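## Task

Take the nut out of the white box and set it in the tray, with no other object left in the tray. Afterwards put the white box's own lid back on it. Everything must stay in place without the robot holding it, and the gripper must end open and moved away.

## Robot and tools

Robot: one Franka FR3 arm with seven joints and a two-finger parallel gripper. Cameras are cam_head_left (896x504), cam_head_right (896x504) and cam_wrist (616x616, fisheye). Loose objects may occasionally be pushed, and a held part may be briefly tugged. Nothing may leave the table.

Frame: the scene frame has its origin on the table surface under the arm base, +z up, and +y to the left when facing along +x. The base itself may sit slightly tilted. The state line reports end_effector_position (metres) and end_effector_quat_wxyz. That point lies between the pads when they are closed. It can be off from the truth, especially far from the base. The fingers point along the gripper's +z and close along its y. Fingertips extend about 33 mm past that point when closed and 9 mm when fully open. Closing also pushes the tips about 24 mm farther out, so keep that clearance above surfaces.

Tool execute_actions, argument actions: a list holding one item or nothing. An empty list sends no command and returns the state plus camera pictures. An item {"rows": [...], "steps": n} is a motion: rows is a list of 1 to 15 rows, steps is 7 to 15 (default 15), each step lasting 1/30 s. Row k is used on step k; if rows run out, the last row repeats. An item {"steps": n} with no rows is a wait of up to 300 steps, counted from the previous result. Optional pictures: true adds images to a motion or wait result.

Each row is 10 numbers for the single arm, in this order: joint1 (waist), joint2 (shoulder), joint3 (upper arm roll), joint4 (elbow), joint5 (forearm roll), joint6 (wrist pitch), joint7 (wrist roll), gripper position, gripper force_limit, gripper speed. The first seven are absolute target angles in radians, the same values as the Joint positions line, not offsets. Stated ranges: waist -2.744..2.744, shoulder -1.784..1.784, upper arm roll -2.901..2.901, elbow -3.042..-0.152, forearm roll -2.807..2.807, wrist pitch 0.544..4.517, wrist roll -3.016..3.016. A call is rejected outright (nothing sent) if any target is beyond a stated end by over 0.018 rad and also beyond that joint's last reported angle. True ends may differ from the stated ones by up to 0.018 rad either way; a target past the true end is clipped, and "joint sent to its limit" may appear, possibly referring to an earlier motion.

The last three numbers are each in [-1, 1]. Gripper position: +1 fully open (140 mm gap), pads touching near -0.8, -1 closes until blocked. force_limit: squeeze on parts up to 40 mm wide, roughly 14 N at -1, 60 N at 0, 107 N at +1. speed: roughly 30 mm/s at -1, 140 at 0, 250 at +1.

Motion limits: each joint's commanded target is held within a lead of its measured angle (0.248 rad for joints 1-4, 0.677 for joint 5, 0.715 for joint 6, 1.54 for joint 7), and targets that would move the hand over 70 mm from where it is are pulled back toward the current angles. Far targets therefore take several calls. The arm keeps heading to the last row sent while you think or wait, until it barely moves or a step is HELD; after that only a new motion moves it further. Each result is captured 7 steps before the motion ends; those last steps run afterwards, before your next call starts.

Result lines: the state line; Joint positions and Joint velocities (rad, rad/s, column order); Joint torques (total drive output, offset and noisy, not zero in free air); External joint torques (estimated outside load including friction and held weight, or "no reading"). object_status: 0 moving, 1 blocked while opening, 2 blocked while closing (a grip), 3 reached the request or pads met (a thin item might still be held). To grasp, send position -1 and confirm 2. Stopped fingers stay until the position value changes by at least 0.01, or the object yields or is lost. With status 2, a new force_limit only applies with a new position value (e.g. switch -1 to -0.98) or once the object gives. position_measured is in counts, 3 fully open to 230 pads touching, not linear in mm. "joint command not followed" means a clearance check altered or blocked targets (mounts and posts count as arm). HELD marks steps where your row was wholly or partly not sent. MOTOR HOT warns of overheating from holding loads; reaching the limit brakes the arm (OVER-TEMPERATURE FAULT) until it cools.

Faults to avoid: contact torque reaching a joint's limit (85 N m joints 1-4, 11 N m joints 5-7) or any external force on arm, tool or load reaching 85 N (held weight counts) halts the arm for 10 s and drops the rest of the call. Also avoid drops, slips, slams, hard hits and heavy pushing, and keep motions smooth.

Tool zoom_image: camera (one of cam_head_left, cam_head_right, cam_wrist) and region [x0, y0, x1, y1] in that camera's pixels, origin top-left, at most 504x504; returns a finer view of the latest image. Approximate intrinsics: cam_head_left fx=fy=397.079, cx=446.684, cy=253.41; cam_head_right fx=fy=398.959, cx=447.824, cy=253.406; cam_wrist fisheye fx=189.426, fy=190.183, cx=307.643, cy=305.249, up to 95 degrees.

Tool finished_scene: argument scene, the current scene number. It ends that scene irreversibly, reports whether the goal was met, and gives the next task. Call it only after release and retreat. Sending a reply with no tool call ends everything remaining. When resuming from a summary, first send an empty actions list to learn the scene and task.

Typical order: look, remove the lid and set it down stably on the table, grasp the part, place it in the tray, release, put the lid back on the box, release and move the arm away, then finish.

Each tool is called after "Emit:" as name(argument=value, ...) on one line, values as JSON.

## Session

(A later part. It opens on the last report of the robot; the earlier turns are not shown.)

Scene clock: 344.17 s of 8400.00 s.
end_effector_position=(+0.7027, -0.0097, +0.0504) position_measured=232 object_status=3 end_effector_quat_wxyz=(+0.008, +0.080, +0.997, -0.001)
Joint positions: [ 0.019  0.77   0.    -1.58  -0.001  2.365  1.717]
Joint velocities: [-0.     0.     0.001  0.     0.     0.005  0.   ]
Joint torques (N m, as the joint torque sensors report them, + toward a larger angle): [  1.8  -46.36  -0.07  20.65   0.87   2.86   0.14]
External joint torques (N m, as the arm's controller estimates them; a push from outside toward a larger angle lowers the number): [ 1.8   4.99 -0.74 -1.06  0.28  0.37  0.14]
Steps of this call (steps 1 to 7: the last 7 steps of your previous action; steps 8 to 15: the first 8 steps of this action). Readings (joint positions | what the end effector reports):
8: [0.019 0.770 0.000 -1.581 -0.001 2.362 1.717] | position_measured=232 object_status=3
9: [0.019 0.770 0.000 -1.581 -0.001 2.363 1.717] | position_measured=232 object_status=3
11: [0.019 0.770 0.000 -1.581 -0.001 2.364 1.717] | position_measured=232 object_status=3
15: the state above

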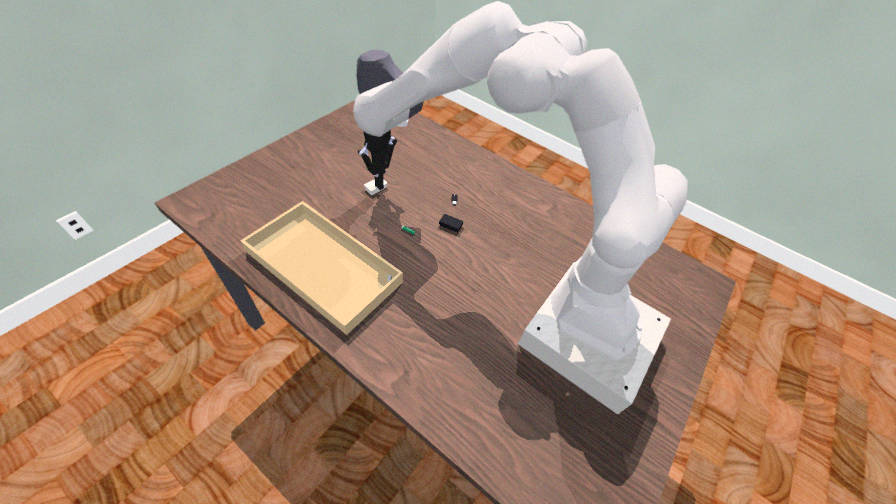

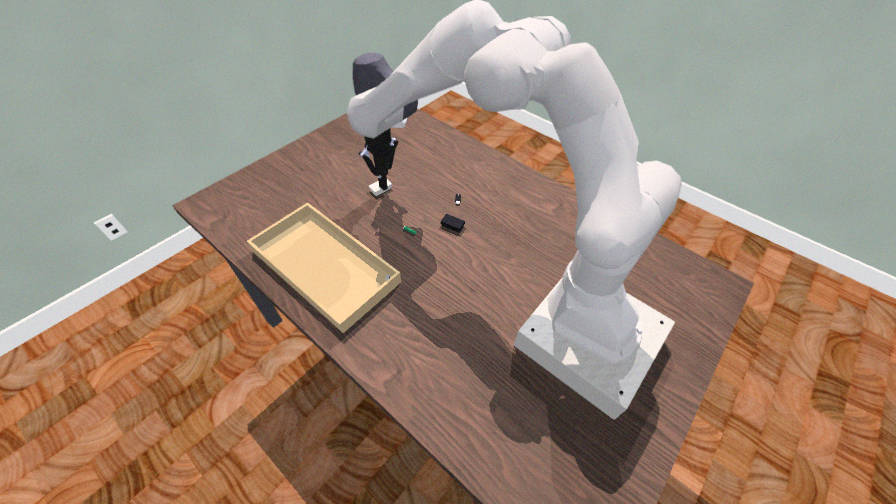

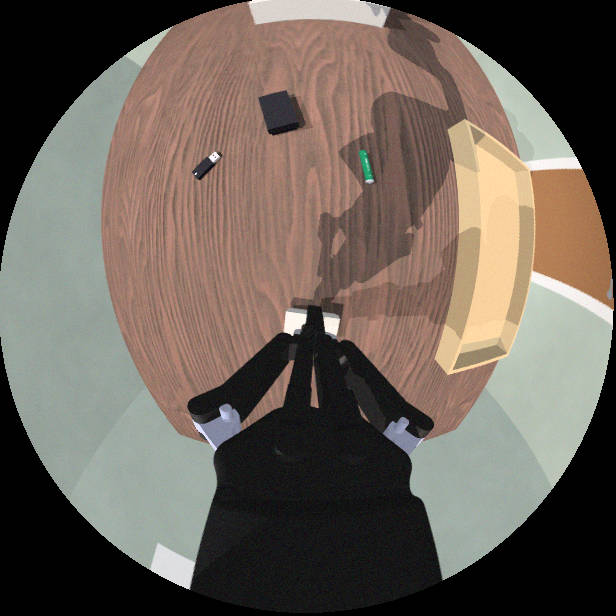

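Top at ≈.018–.02, solid: seated. Retreat.

Emit:
execute_actions(actions=[{"rows":[[0.021,0.74,0,-1.585,0,2.33,1.72,-1,-0.5,1],[0.021,0.7,0,-1.585,0,2.29,1.72,-1,-0.5,1],[0.021,0.64,0,-1.62,0,2.26,1.72,-1,-0.5,1],[0.021,0.6,0,-1.64,0,2.24,1.72,-1,-0.5,1]],"steps":15}])

Emit:
execute_actions(actions=[{"rows":[[0.05,0.3,0,-2.0,0,2.3,1.6,-0.1,0,0]],"steps":15}])

Emit:
execute_actions(actions=[{"rows":[[0.1,-0.1,0,-2.4,0,2.3,1.535,-0.1,0,0]],"steps":15}])

Emit:
execute_actions(actions=[{"rows":[[0.1,-0.1,0,-2.4,0,2.3,1.535,-0.1,0,0]],"steps":15}], pictures=true)

Emit:
zoom_image(camera="cam_head_left", region=[345,160,405,210])

Scene clock: 344.83 s of 8400.00 s.
end_effector_position=(+0.7030, -0.0095, +0.1367) position_measured=232 object_status=3 end_effector_quat_wxyz=(+0.023, +0.080, +0.997, -0.000)
Joint positions: [ 0.019  0.606  0.    -1.628 -0.001  2.278  1.717]
Joint velocities: [ 0.    -0.372 -0.001 -0.001 -0.001 -0.161  0.001]
Joint torques (N m, as the joint torque sensors report them, + toward a larger angle): [  1.27 -33.09  -0.1   13.99   0.96   1.16   0.12]
External joint torques (N m, as the arm's controller estimates them; a push from outside toward a larger angle lowers the number): [ 1.45 -1.19 -0.4  -0.1   0.45 -0.18  0.12]
Steps of this call (steps 1 to 7: the last 7 steps of your previous action; steps 8 to 12: the robot went on to your last target; steps 13 to 20: the first 8 steps of this action). Readings (joint positions | what the end effector reports):
13: [0.019 0.767 0.000 -1.582 -0.001 2.361 1.717] | position_measured=232 object_status=3
14: [0.019 0.758 0.000 -1.587 -0.001 2.349 1.717] | position_measured=232 object_status=3
16: [0.019 0.703 0.000 -1.616 -0.001 2.316 1.717] | position_measured=232 object_status=3
20: the state above

Scene clock: 345.33 s of 8400.00 s.
end_effector_position=(+0.6093, +0.0114, +0.1810) position_measured=181 object_status=0 end_effector_quat_wxyz=(+0.005, +0.032, +0.999, -0.001)
Joint positions: [ 0.049  0.306  0.002 -1.974 -0.001  2.287  1.653]
Joint velocities: [ 0.027 -0.196  0.003 -0.248 -0.     0.075 -0.164]
Joint torques (N m, as the joint torque sensors report them, + toward a larger angle): [ -0.7  -33.59  -1.59  18.74   0.81   2.64  -0.39]
External joint torques (N m, as the arm's controller estimates them; a push from outside toward a larger angle lowers the number): [ 1.92 -1.24  0.46 -0.96  0.21  0.53 -0.38]
Steps of this call (steps 1 to 7: the last 7 steps of your previous action; steps 8 to 15: the first 8 steps of this action). Readings (joint positions | what the end effector reports):
8: [0.022 0.566 -0.002 -1.691 -0.001 2.264 1.709] | position_measured=232 object_status=0
9: [0.026 0.508 -0.003 -1.770 -0.001 2.265 1.699] | position_measured=232 object_status=0
11: [0.037 0.393 -0.002 -1.896 -0.001 2.273 1.680] | position_measured=211 object_status=0
15: the state above

Scene clock: 345.83 s of 8400.00 s.
end_effector_position=(+0.4913, +0.0336, +0.2230) position_measured=141 object_status=3 end_effector_quat_wxyz=(+0.006, -0.030, +1.000, -0.001)
Joint positions: [ 0.098 -0.078  0.002 -2.365 -0.     2.298  1.578]
Joint velocities: [ 0.036 -0.458 -0.001 -0.345  0.002  0.013 -0.131]
Joint torques (N m, as the joint torque sensors report them, + toward a larger angle): [ -0.25 -16.79  -2.14  18.12   0.85   2.56  -0.28]
External joint torques (N m, as the arm's controller estimates them; a push from outside toward a larger angle lowers the number): [ 2.02 -0.6   0.35 -1.18  0.18  0.48 -0.28]
Steps of this call (steps 1 to 7: the last 7 steps of your previous action; steps 8 to 15: the first 8 steps of this action). Readings (joint positions | what the end effector reports):
8: [0.055 0.269 -0.003 -2.043 -0.000 2.302 1.620] | position_measured=141 object_status=0
9: [0.063 0.211 -0.004 -2.113 -0.000 2.299 1.613] | position_measured=141 object_status=0
11: [0.080 0.083 -0.003 -2.243 -0.000 2.299 1.600] | position_measured=141 object_status=3
15: the state above

Scene clock: 346.33 s of 8400.00 s.
end_effector_position=(+0.4787, +0.0325, +0.2190) position_measured=141 object_status=3 end_effector_quat_wxyz=(+0.000, -0.046, +0.999, -0.002)
Joint positions: [ 0.099 -0.098  0.001 -2.398 -0.     2.298  1.546]
Joint velocities: [ 0.    -0.001  0.001  0.001  0.001 -0.    -0.026]
Joint torques (N m, as the joint torque sensors report them, + toward a larger angle): [  1.75 -27.94  -1.01  19.94   0.76   2.81  -0.11]
External joint torques (N m, as the arm's controller estimates them; a push from outside toward a larger angle lowers the number): [ 1.83 -1.52 -0.82 -2.2   0.15  0.39 -0.11]
Steps of this call (steps 1 to 7: the last 7 steps of your previous action; steps 8 to 15: the first 8 steps of this action). Readings (joint positions | what the end effector reports):
8: [0.099 -0.098 0.001 -2.397 -0.000 2.298 1.555] | position_measured=141 object_status=3
9: [0.099 -0.098 0.001 -2.398 -0.000 2.298 1.553] | position_measured=141 object_status=3
11: [0.099 -0.098 0.001 -2.398 -0.000 2.298 1.550] | position_measured=141 object_status=3
15: the state above

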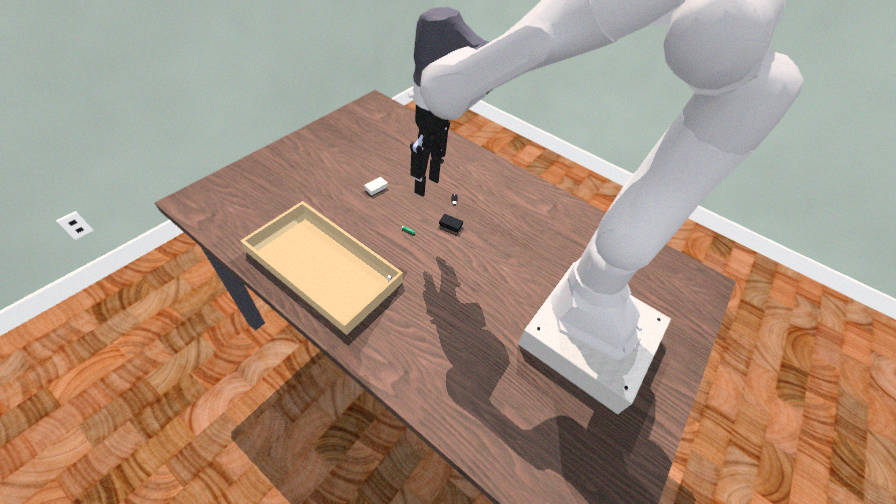

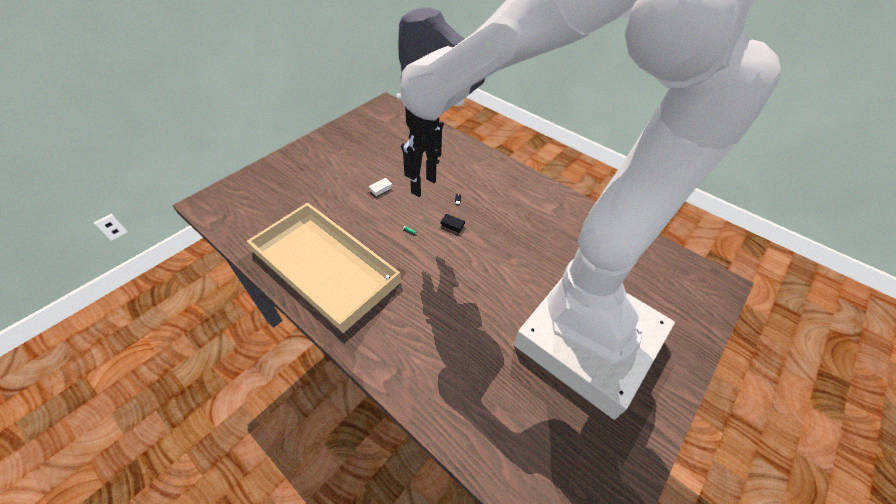

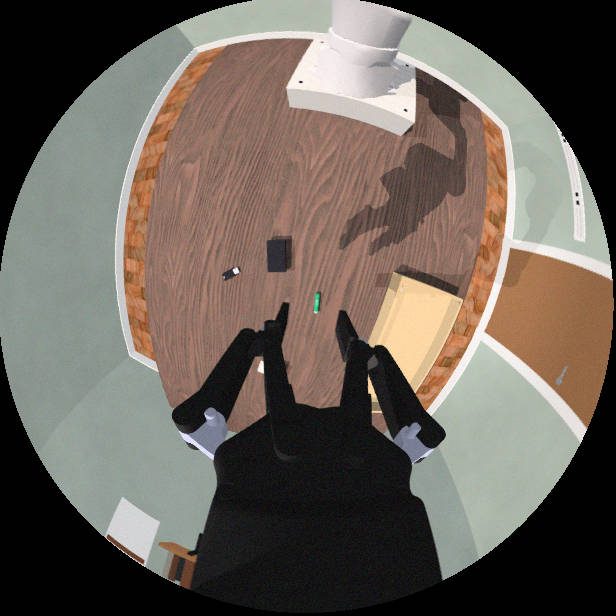

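Region (345, 160, 405, 210) of cam_head_left's 896x504 image, scaled by 8.400, with more detail than that image has.

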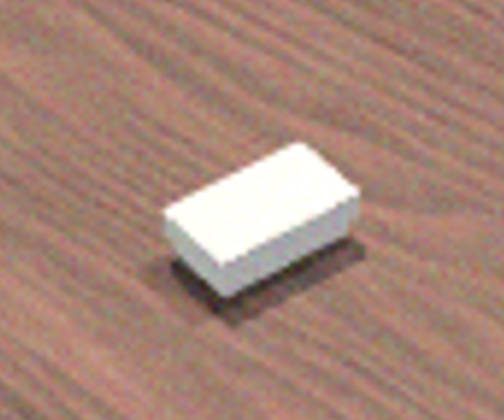

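Emit:
finished_scene(scene=1)

The scene is finished: the task was done.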